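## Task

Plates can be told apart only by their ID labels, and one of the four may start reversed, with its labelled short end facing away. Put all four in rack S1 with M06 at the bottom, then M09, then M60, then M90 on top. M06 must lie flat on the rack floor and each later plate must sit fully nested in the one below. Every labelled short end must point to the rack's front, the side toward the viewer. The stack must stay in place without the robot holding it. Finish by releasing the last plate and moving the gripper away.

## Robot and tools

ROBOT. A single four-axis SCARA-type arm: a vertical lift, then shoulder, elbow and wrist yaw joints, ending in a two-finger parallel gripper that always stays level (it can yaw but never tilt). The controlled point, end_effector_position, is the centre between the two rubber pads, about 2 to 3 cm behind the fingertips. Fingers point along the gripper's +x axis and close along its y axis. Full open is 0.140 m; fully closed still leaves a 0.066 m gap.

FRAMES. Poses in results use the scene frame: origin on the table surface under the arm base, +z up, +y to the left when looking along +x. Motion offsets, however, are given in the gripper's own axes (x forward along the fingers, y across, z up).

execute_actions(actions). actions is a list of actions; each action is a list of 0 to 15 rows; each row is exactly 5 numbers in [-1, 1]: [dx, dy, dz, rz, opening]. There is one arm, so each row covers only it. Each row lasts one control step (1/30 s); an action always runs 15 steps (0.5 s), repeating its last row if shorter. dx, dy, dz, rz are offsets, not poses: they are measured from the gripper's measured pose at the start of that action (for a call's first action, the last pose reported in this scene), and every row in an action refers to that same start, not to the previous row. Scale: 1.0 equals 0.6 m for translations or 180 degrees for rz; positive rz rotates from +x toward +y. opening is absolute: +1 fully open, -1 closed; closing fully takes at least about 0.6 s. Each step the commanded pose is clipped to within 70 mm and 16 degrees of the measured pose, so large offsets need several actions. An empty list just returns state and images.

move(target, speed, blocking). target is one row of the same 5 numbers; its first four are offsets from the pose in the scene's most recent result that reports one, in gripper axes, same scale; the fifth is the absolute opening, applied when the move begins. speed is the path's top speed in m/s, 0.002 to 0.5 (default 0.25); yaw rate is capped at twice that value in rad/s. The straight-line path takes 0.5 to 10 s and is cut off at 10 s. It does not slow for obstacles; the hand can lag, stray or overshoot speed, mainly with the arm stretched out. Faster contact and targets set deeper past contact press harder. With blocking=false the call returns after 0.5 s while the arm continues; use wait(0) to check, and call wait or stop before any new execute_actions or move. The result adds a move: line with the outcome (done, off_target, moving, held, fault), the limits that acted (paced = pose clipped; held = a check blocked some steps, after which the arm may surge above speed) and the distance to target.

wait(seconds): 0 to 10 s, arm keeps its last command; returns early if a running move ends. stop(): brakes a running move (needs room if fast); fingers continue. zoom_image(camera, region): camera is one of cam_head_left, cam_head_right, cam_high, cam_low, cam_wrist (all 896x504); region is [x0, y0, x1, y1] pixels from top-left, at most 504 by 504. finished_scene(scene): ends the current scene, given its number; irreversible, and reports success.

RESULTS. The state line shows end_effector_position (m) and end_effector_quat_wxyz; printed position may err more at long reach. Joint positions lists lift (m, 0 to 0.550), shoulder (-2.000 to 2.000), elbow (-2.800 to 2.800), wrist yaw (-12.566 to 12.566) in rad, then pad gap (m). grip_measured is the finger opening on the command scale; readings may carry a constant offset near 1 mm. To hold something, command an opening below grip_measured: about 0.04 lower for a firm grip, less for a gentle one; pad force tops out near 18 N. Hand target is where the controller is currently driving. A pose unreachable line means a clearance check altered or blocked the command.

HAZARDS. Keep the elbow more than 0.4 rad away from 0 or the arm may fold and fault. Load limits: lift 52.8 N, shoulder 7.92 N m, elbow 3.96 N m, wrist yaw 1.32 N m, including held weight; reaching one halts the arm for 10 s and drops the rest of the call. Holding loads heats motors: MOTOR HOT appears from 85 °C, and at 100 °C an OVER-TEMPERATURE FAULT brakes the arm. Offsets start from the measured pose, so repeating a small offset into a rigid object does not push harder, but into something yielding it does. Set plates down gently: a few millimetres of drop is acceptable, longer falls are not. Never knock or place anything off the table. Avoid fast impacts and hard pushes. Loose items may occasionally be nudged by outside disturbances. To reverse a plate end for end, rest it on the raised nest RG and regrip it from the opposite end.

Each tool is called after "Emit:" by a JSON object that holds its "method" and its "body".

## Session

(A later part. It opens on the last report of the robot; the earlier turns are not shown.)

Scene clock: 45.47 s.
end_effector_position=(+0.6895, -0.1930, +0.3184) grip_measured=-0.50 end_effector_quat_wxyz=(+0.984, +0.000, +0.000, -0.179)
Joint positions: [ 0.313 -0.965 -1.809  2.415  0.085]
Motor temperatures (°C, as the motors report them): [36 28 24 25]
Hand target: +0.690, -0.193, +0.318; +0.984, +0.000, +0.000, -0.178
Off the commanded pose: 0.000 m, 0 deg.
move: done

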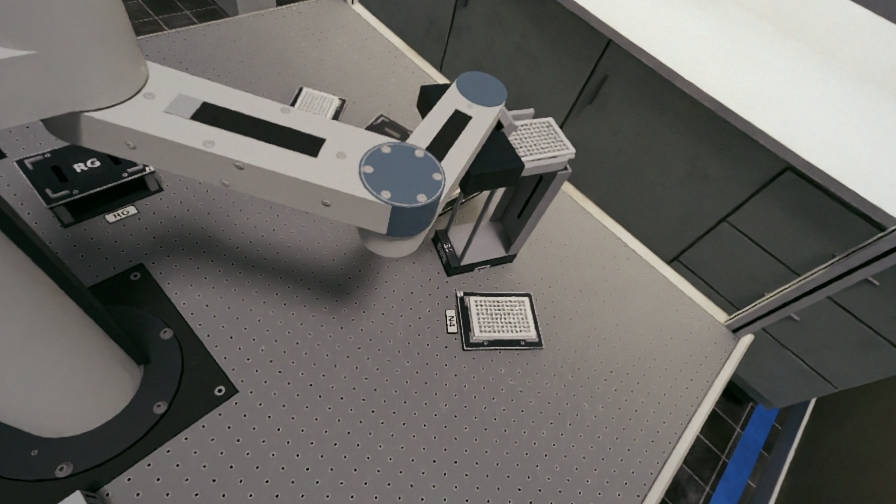

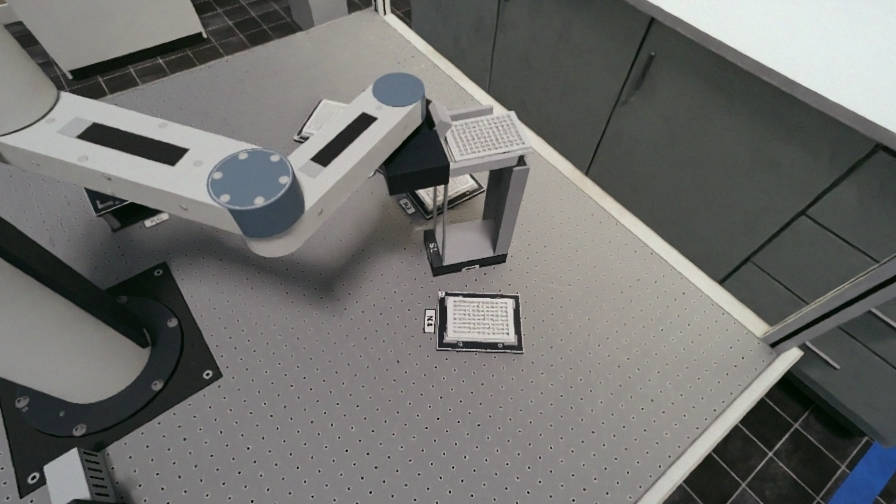

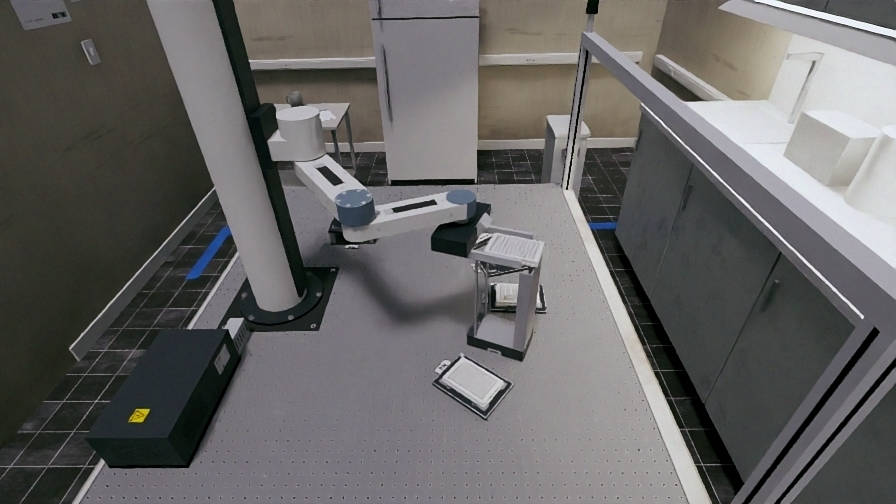

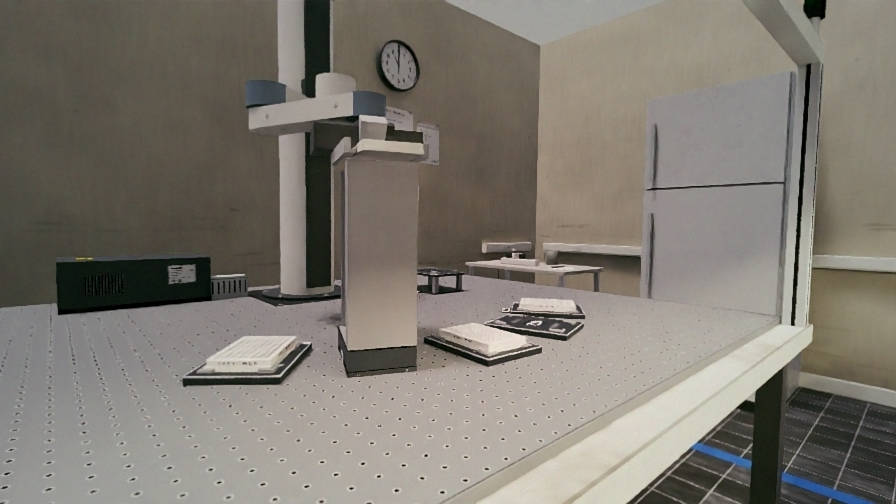

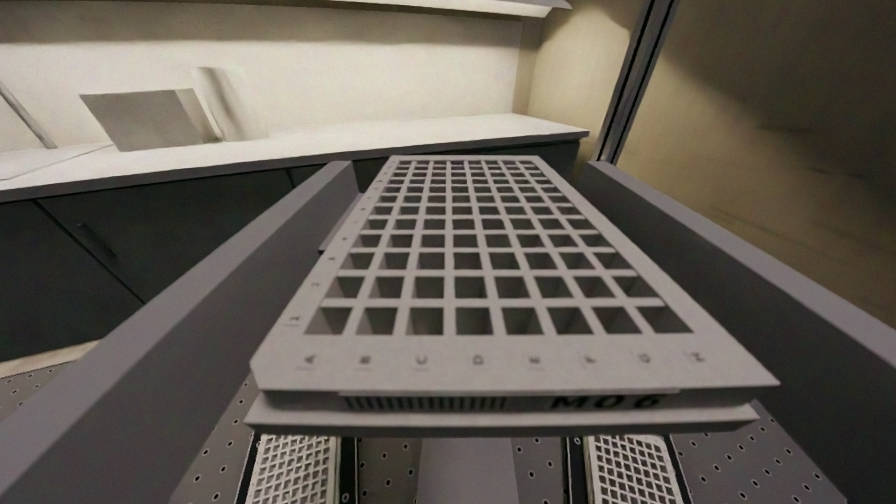

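Emit:
{"method": "move", "body": {"target": [-0.017,-0.01,-0.003,-0.011,-0.55], "speed": 0.1}}

Emit:
{"method": "zoom_image", "body": {"camera": "cam_low", "region": [310,120,450,190]}}

Scene clock: 53.27 s.
end_effector_position=(+0.6779, -0.1949, +0.3167) grip_measured=-0.50 end_effector_quat_wxyz=(+0.981, +0.000, +0.000, -0.195)
Joint positions: [ 0.312 -0.994 -1.747  2.348  0.085]
Motor temperatures (°C, as the motors report them): [36 28 24 25]
Hand target: +0.678, -0.195, +0.317; +0.981, +0.000, +0.000, -0.196
Off the commanded pose: 0.000 m, 0 deg.
move: done

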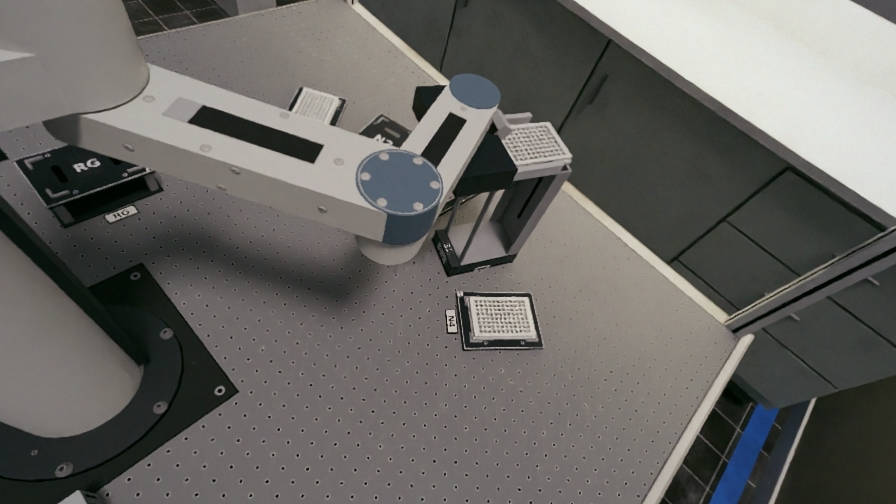

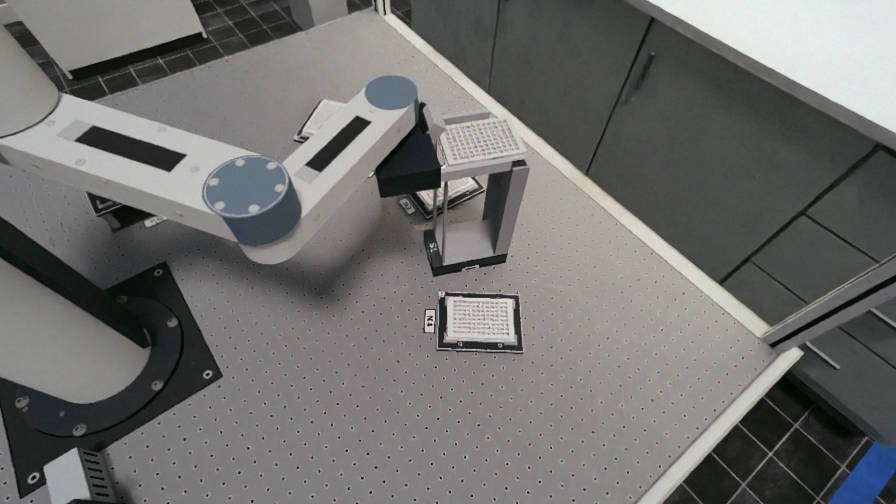

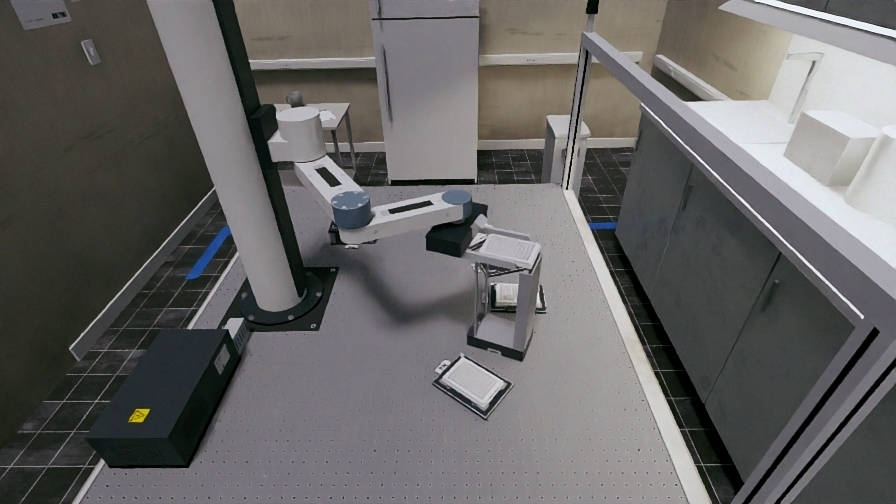

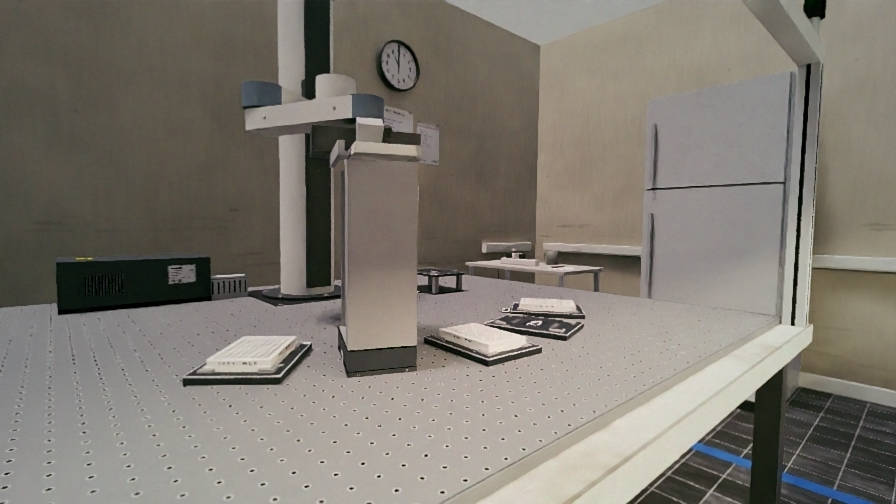

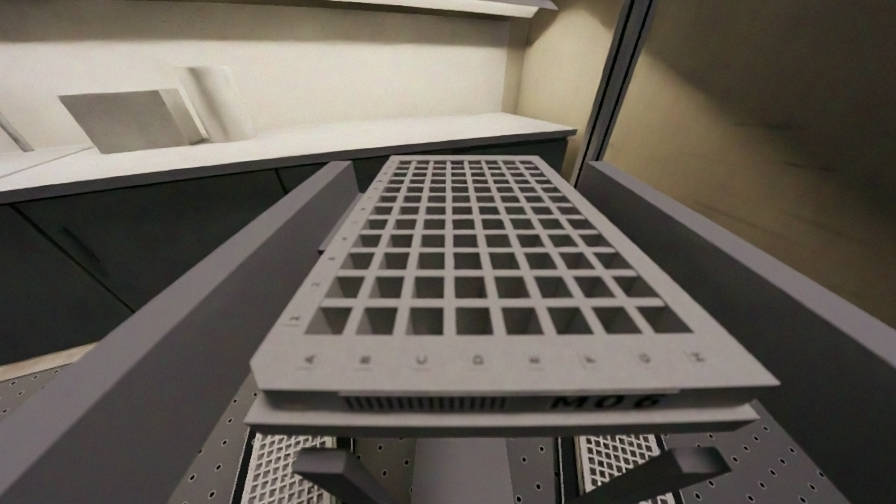

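Region (310, 120, 450, 190) of cam_low's 896x504 image, scaled by 3.600, with more detail than that image has.

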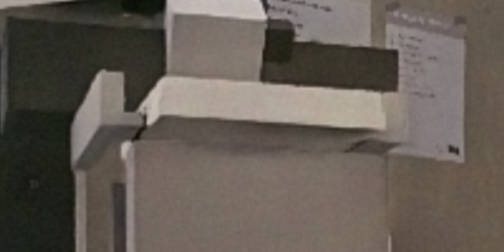

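Emit:
{"method": "move", "body": {"target": [0,-0.0078,-0.0067,0.002,-0.55], "speed": 0.03}}

Emit:
{"method": "zoom_image", "body": {"camera": "cam_low", "region": [310,120,450,190]}}

Scene clock: 60.93 s.
end_effector_position=(+0.6761, -0.1993, +0.3127) grip_measured=-0.50 end_effector_quat_wxyz=(+0.981, +0.000, +0.000, -0.192)
Joint positions: [ 0.308 -1.009 -1.746  2.367  0.085]
Motor temperatures (°C, as the motors report them): [36 28 24 25]
Hand target: +0.676, -0.199, +0.313; +0.981, +0.000, +0.000, -0.192
Off the commanded pose: 0.000 m, 0 deg.
move: done

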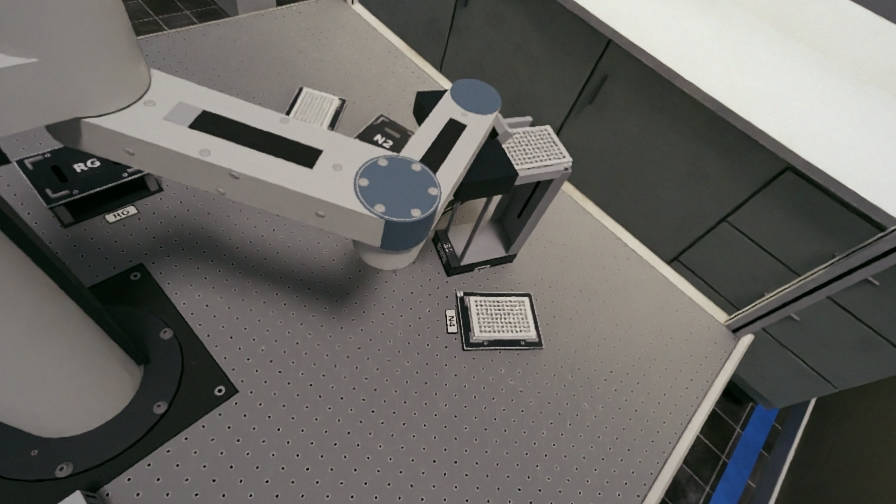

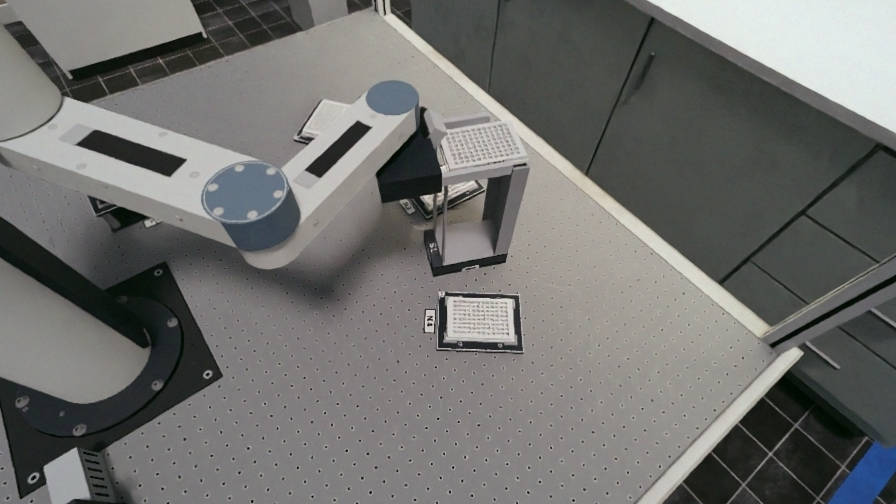

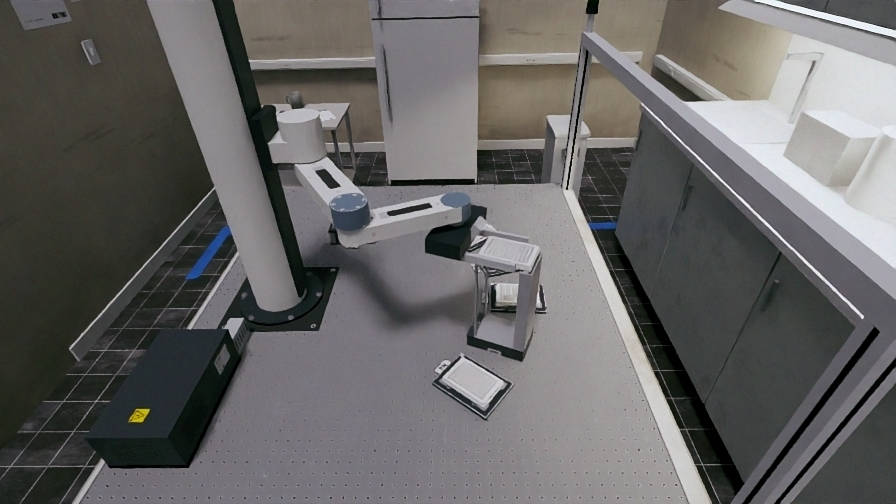

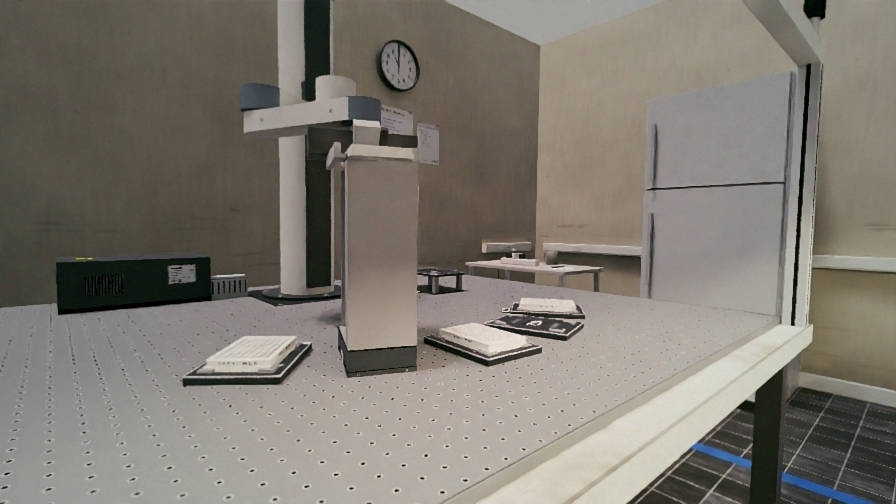

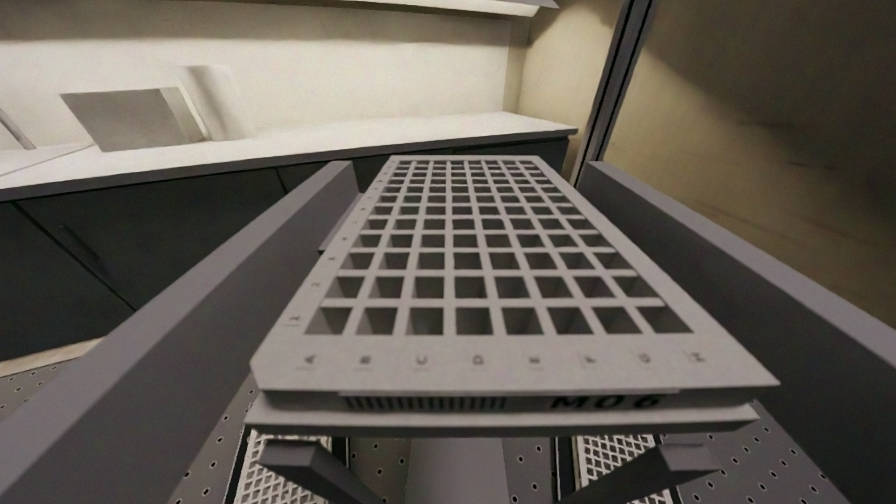

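Region (310, 120, 450, 190) of cam_low's 896x504 image, scaled by 3.600, with more detail than that image has.

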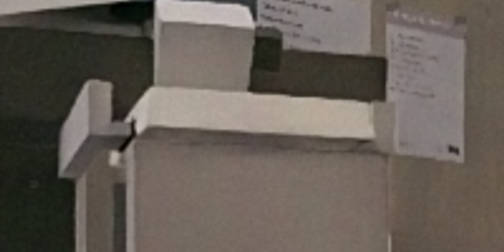

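Emit:
{"method": "zoom_image", "body": {"camera": "cam_wrist", "region": [230,400,780,504]}}

Emit:
{"method": "zoom_image", "body": {"camera": "cam_wrist", "region": [240,410,744,504]}}

Region (230, 400, 780, 504) is 550x104 pixels. A region can be at most 504 by 504 pixels.

Region (240, 410, 744, 504) of cam_wrist's 896x504 image, scaled by 1.000; it fills the top 94 rows of this view, and the rest is white.

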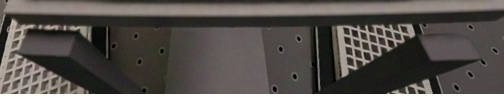

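Emit:
{"method": "move", "body": {"target": [0.0018,0.0004,-0.0035,-0.001,-0.55], "speed": 0.02}}

Emit:
{"method": "zoom_image", "body": {"camera": "cam_wrist", "region": [230,420,350,480]}}

Emit:
{"method": "zoom_image", "body": {"camera": "cam_wrist", "region": [650,420,770,480]}}

Scene clock: 74.30 s.
end_effector_position=(+0.6772, -0.1995, +0.3106) grip_measured=-0.50 end_effector_quat_wxyz=(+0.981, +0.000, +0.000, -0.194)
Joint positions: [ 0.306 -1.004 -1.753  2.367  0.085]
Motor temperatures (°C, as the motors report them): [36 28 24 25]
Hand target: +0.677, -0.199, +0.311; +0.981, +0.000, +0.000, -0.194
Off the commanded pose: 0.000 m, 0 deg.
move: done

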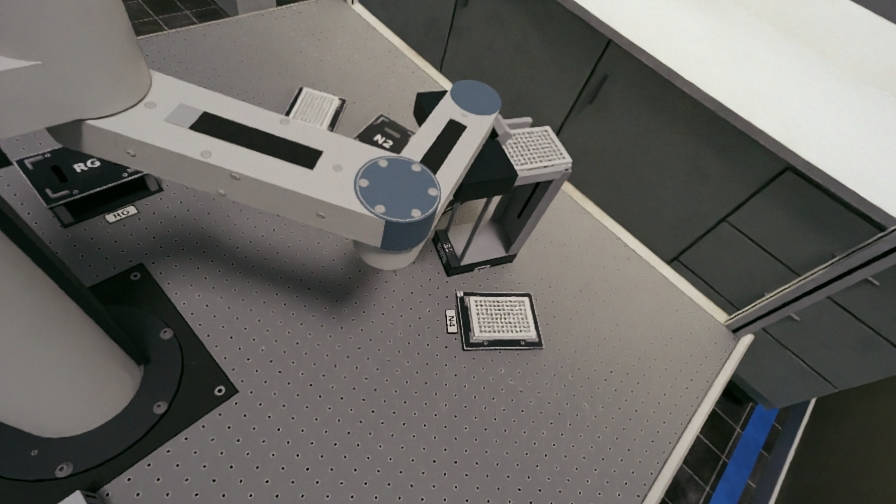

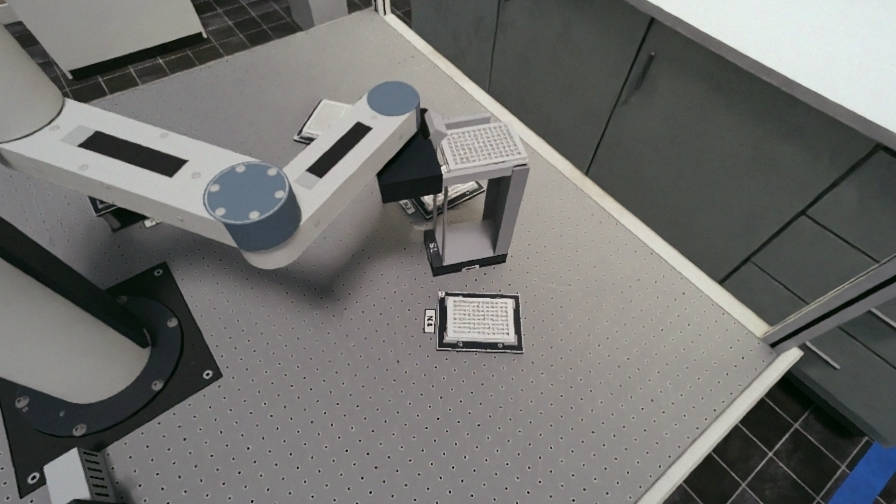

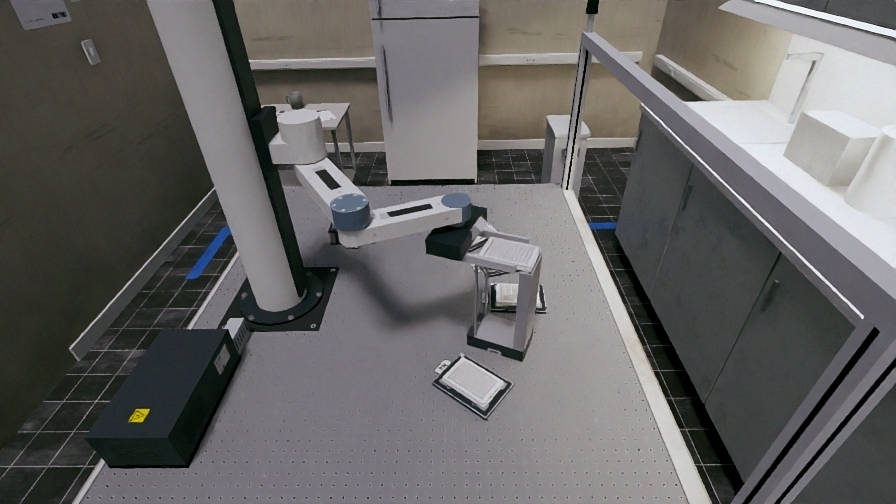

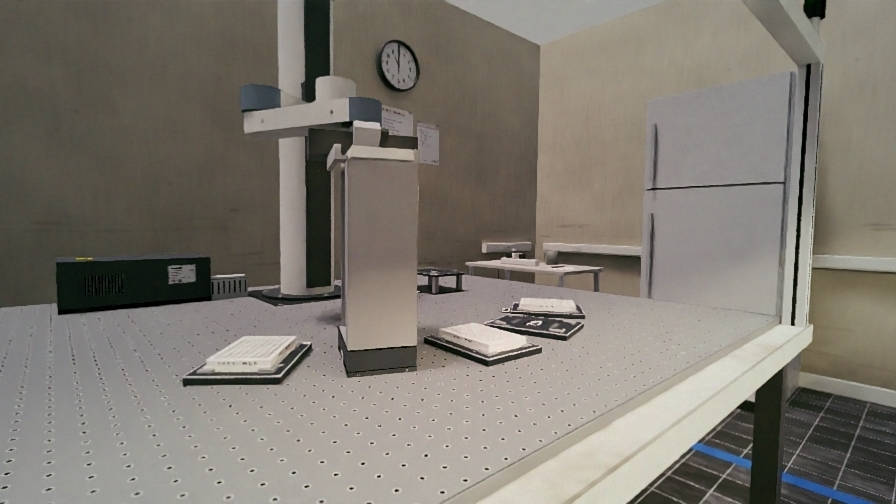

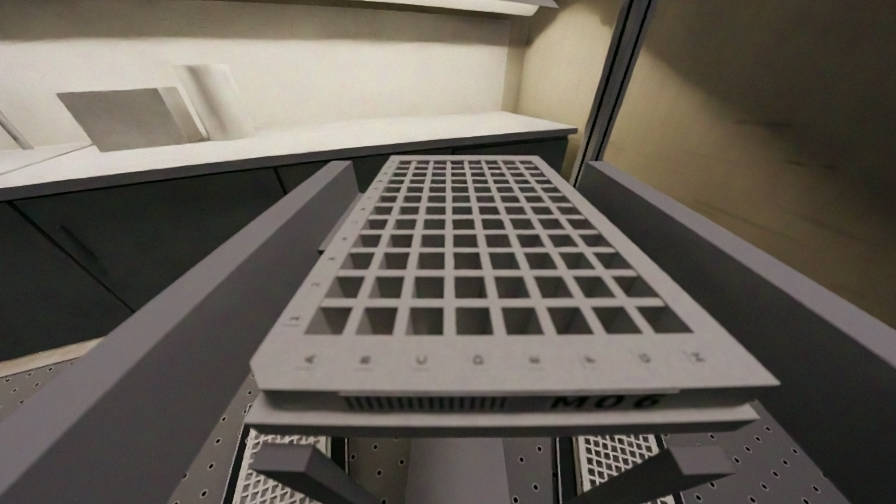

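Region (230, 420, 350, 480) of cam_wrist's 896x504 image, scaled by 4.200, with more detail than that image has.

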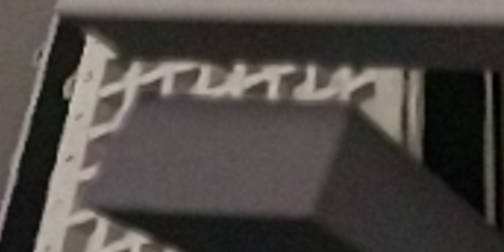

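Region (650, 420, 770, 480) of cam_wrist's 896x504 image, scaled by 4.200, with more detail than that image has.

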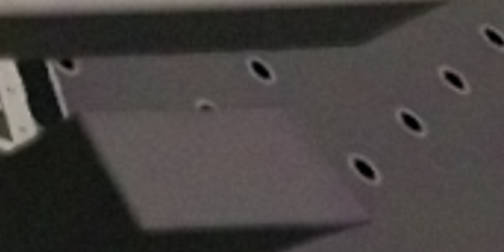

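Emit:
{"method": "move", "body": {"target": [0,0,-0.006,-0.003,-0.55], "speed": 0.02}}

Emit:
{"method": "move", "body": {"target": [0,0,-0.01,0,-0.55], "speed": 0.01}}

Scene clock: 85.77 s.
end_effector_position=(+0.6772, -0.1995, +0.3070) grip_measured=-0.50 end_effector_quat_wxyz=(+0.980, +0.000, +0.000, -0.198)
Joint positions: [ 0.302 -1.001 -1.753  2.355  0.085]
Motor temperatures (°C, as the motors report them): [36 28 24 25]
Hand target: +0.677, -0.199, +0.307; +0.980, +0.000, +0.000, -0.198
Off the commanded pose: 0.000 m, 0 deg.
move: done

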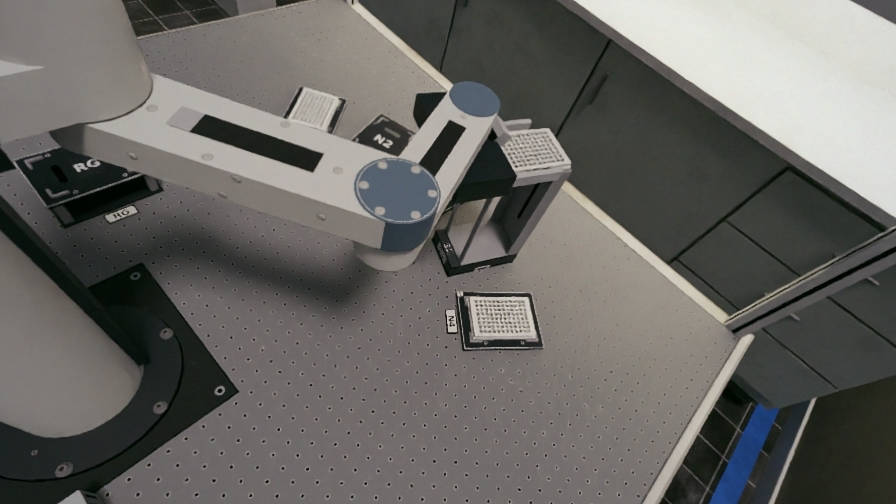

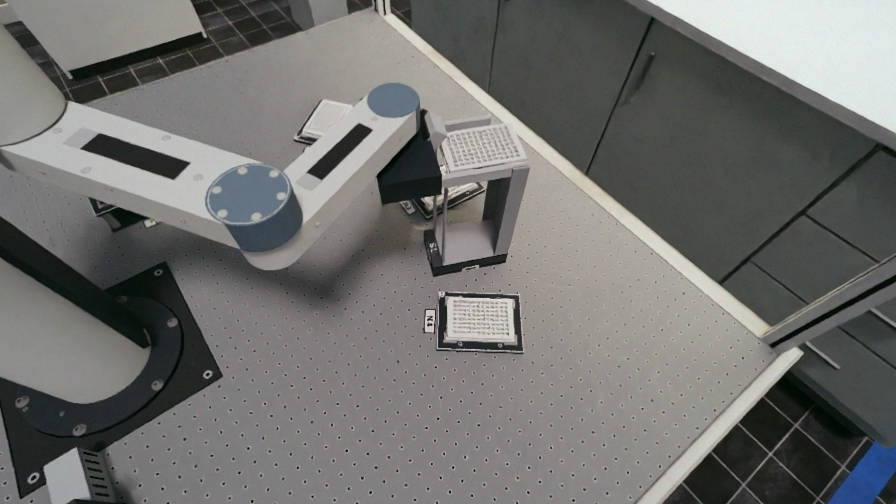

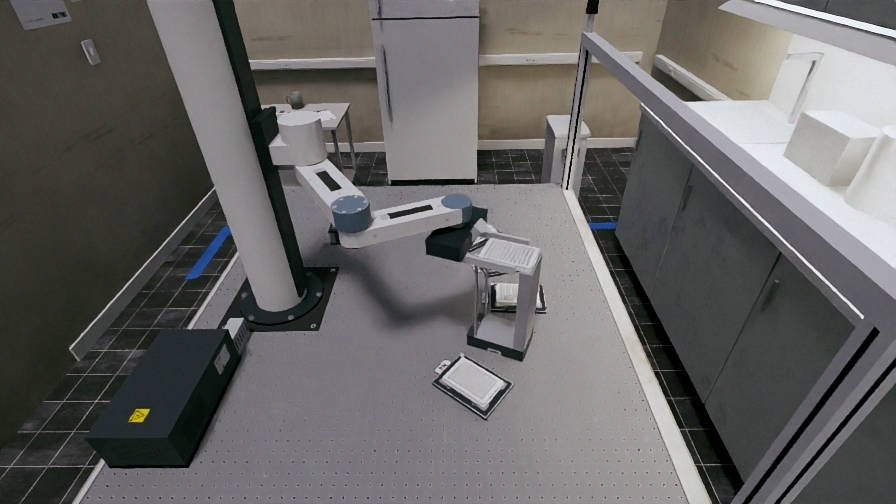

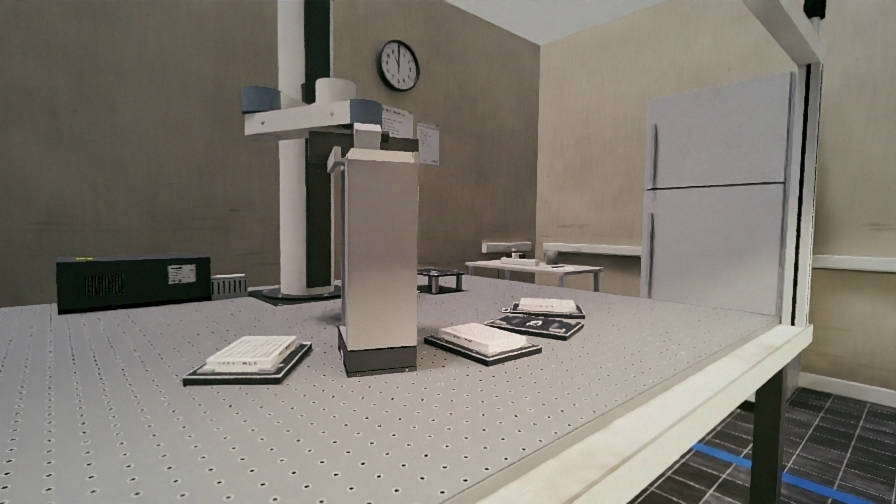

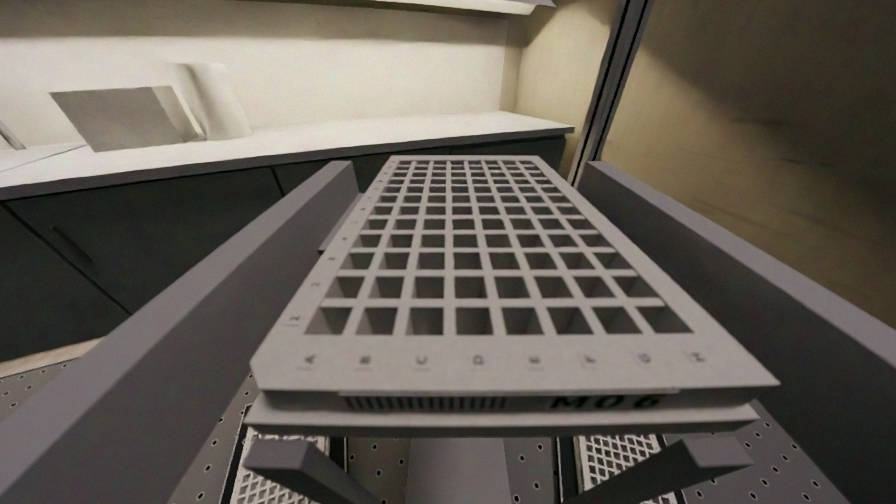

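Scene clock: 86.60 s.
end_effector_position=(+0.6772, -0.1995, +0.3010) grip_measured=-0.50 end_effector_quat_wxyz=(+0.980, +0.000, +0.000, -0.198)
Joint positions: [ 0.296 -1.001 -1.753  2.355  0.085]
Motor temperatures (°C, as the motors report them): [36 28 24 25]
Hand target: +0.677, -0.199, +0.301; +0.980, +0.000, +0.000, -0.198
Off the commanded pose: 0.000 m, 0 deg.
move: done

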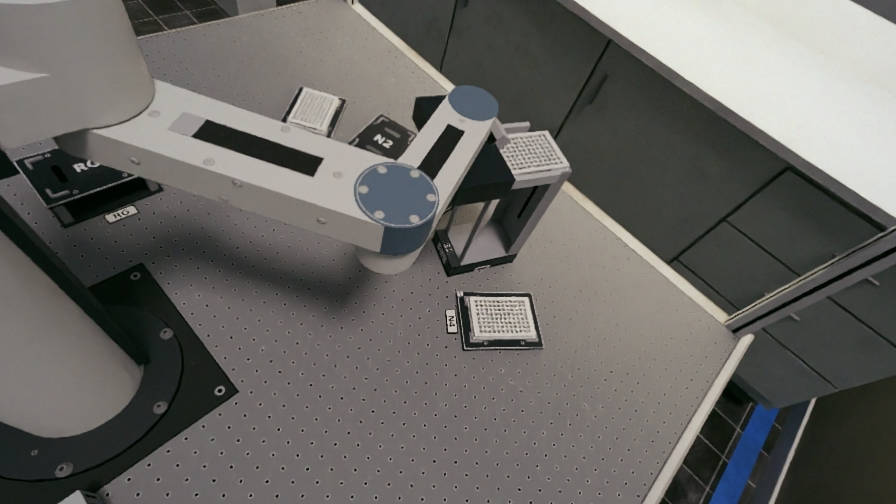

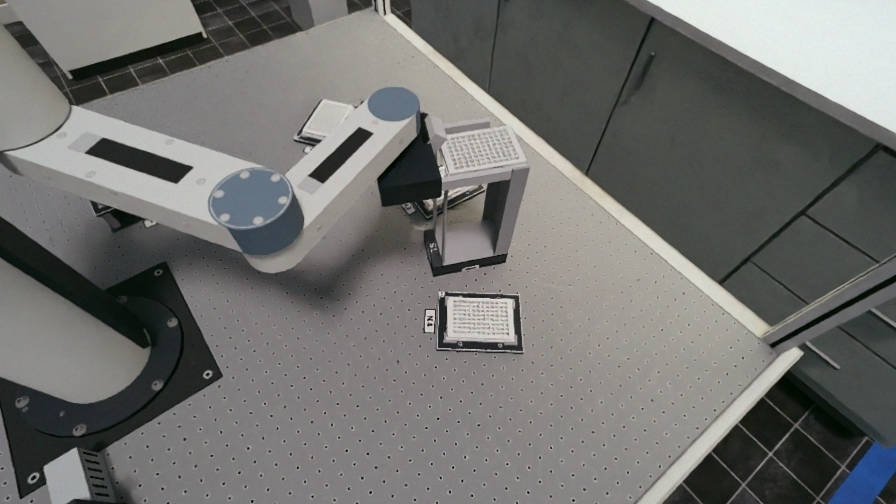

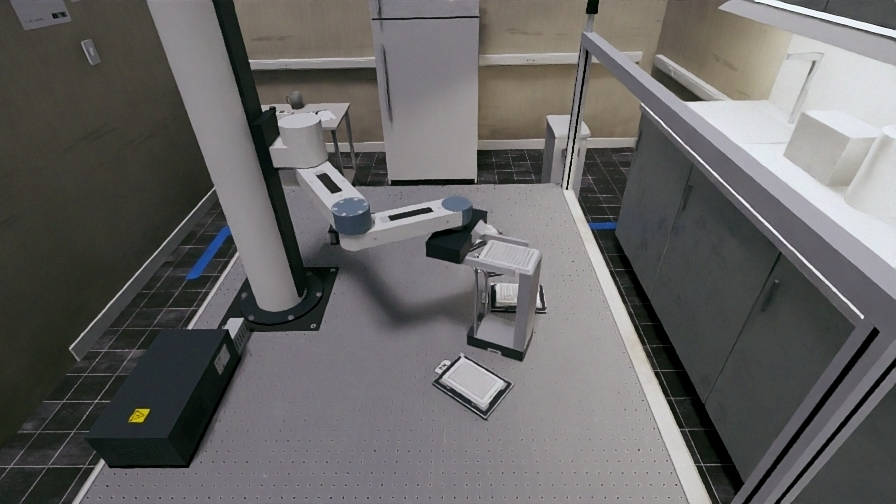

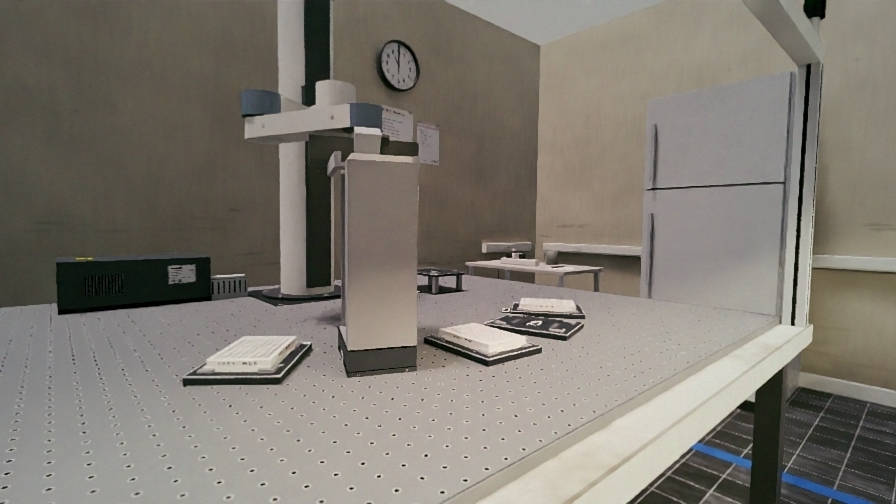

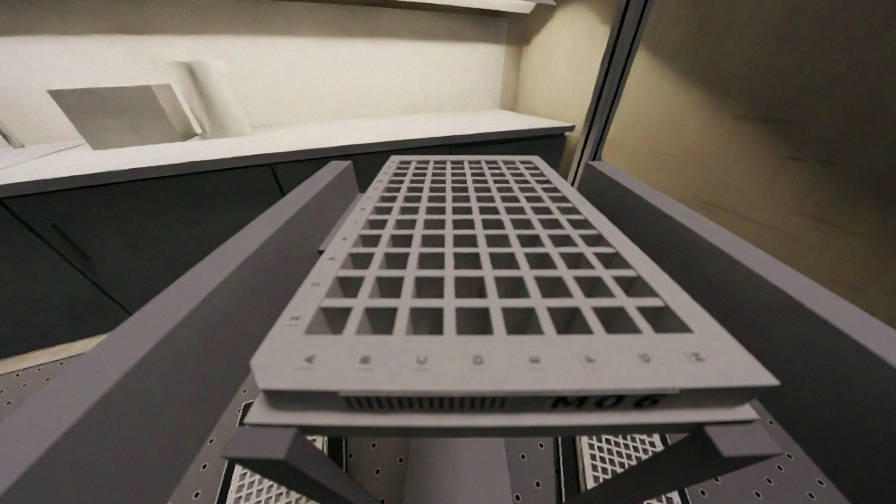

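Emit:
{"method": "move", "body": {"target": [0,0,-0.385,0,-0.55], "speed": 0.25}}

Scene clock: 92.50 s.
end_effector_position=(+0.6772, -0.1995, +0.0699) grip_measured=-0.50 end_effector_quat_wxyz=(+0.980, +0.000, +0.000, -0.198)
Joint positions: [ 0.065 -1.001 -1.753  2.355  0.085]
Motor temperatures (°C, as the motors report them): [36 27 24 25]
Hand target: +0.677, -0.199, +0.070; +0.980, +0.000, +0.000, -0.198
Off the commanded pose: 0.000 m, 0 deg.
move: done

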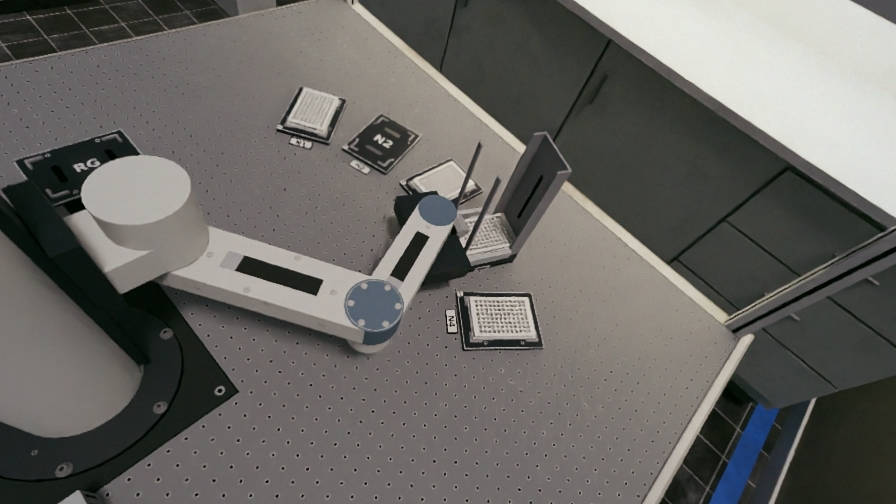

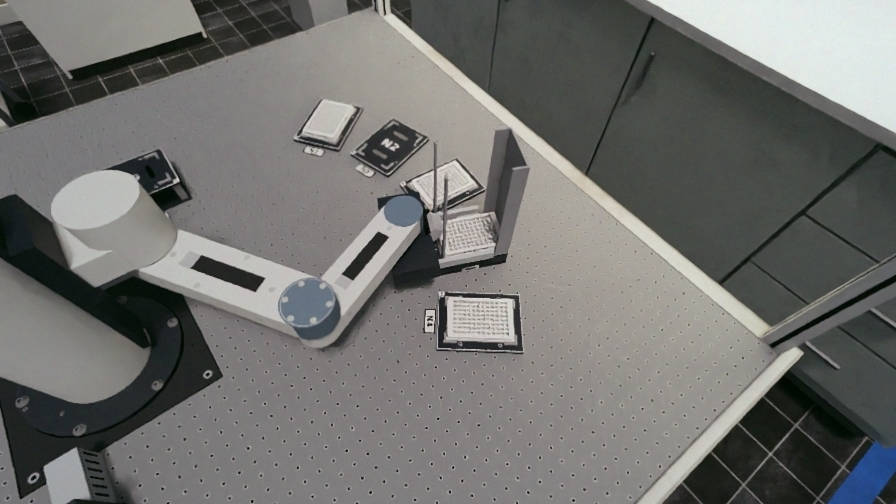

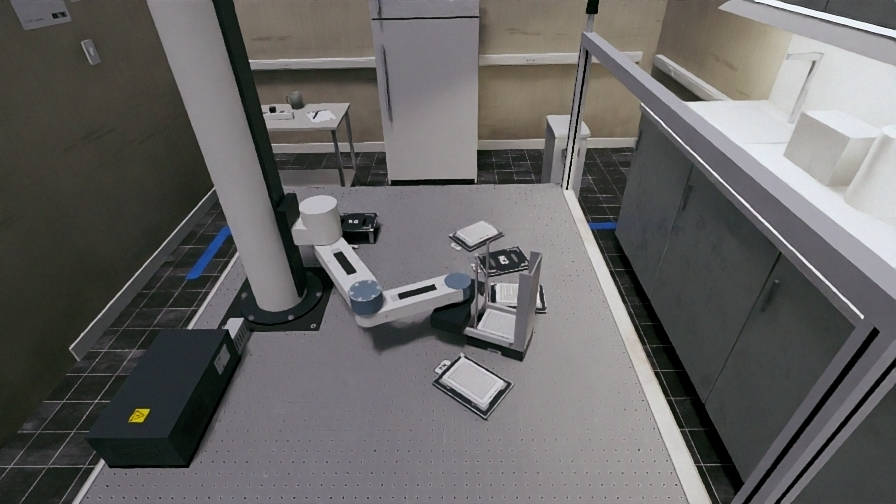

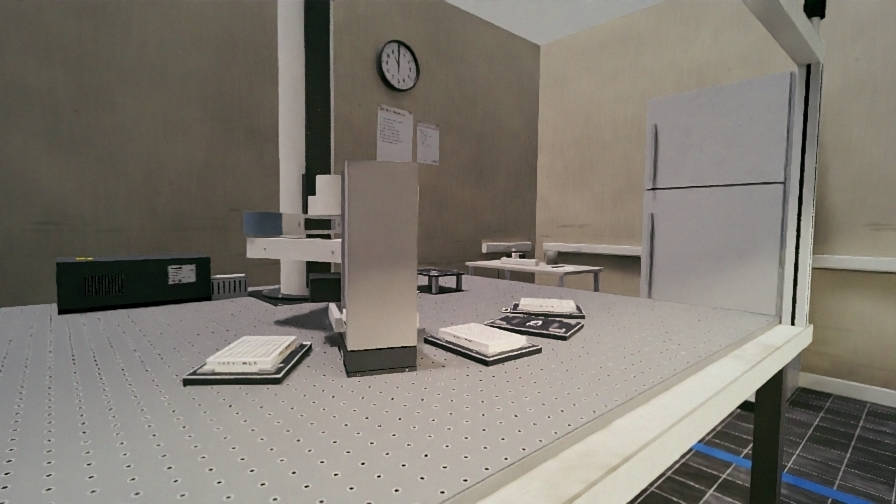

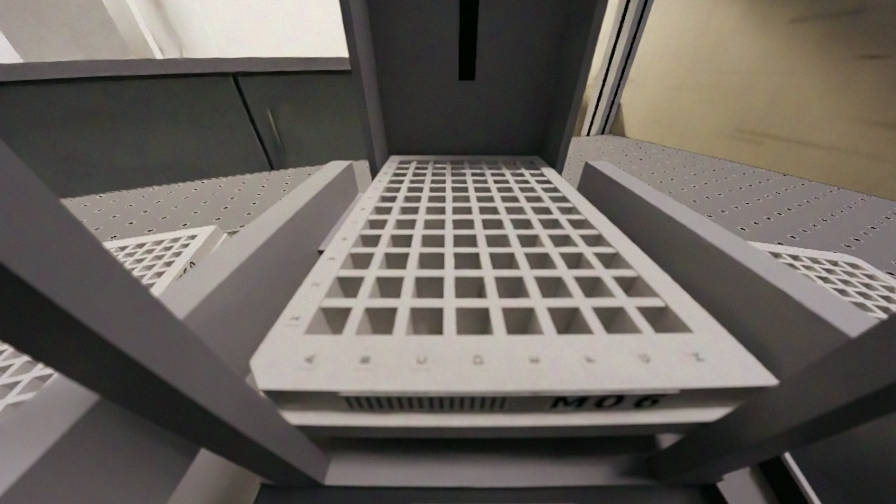

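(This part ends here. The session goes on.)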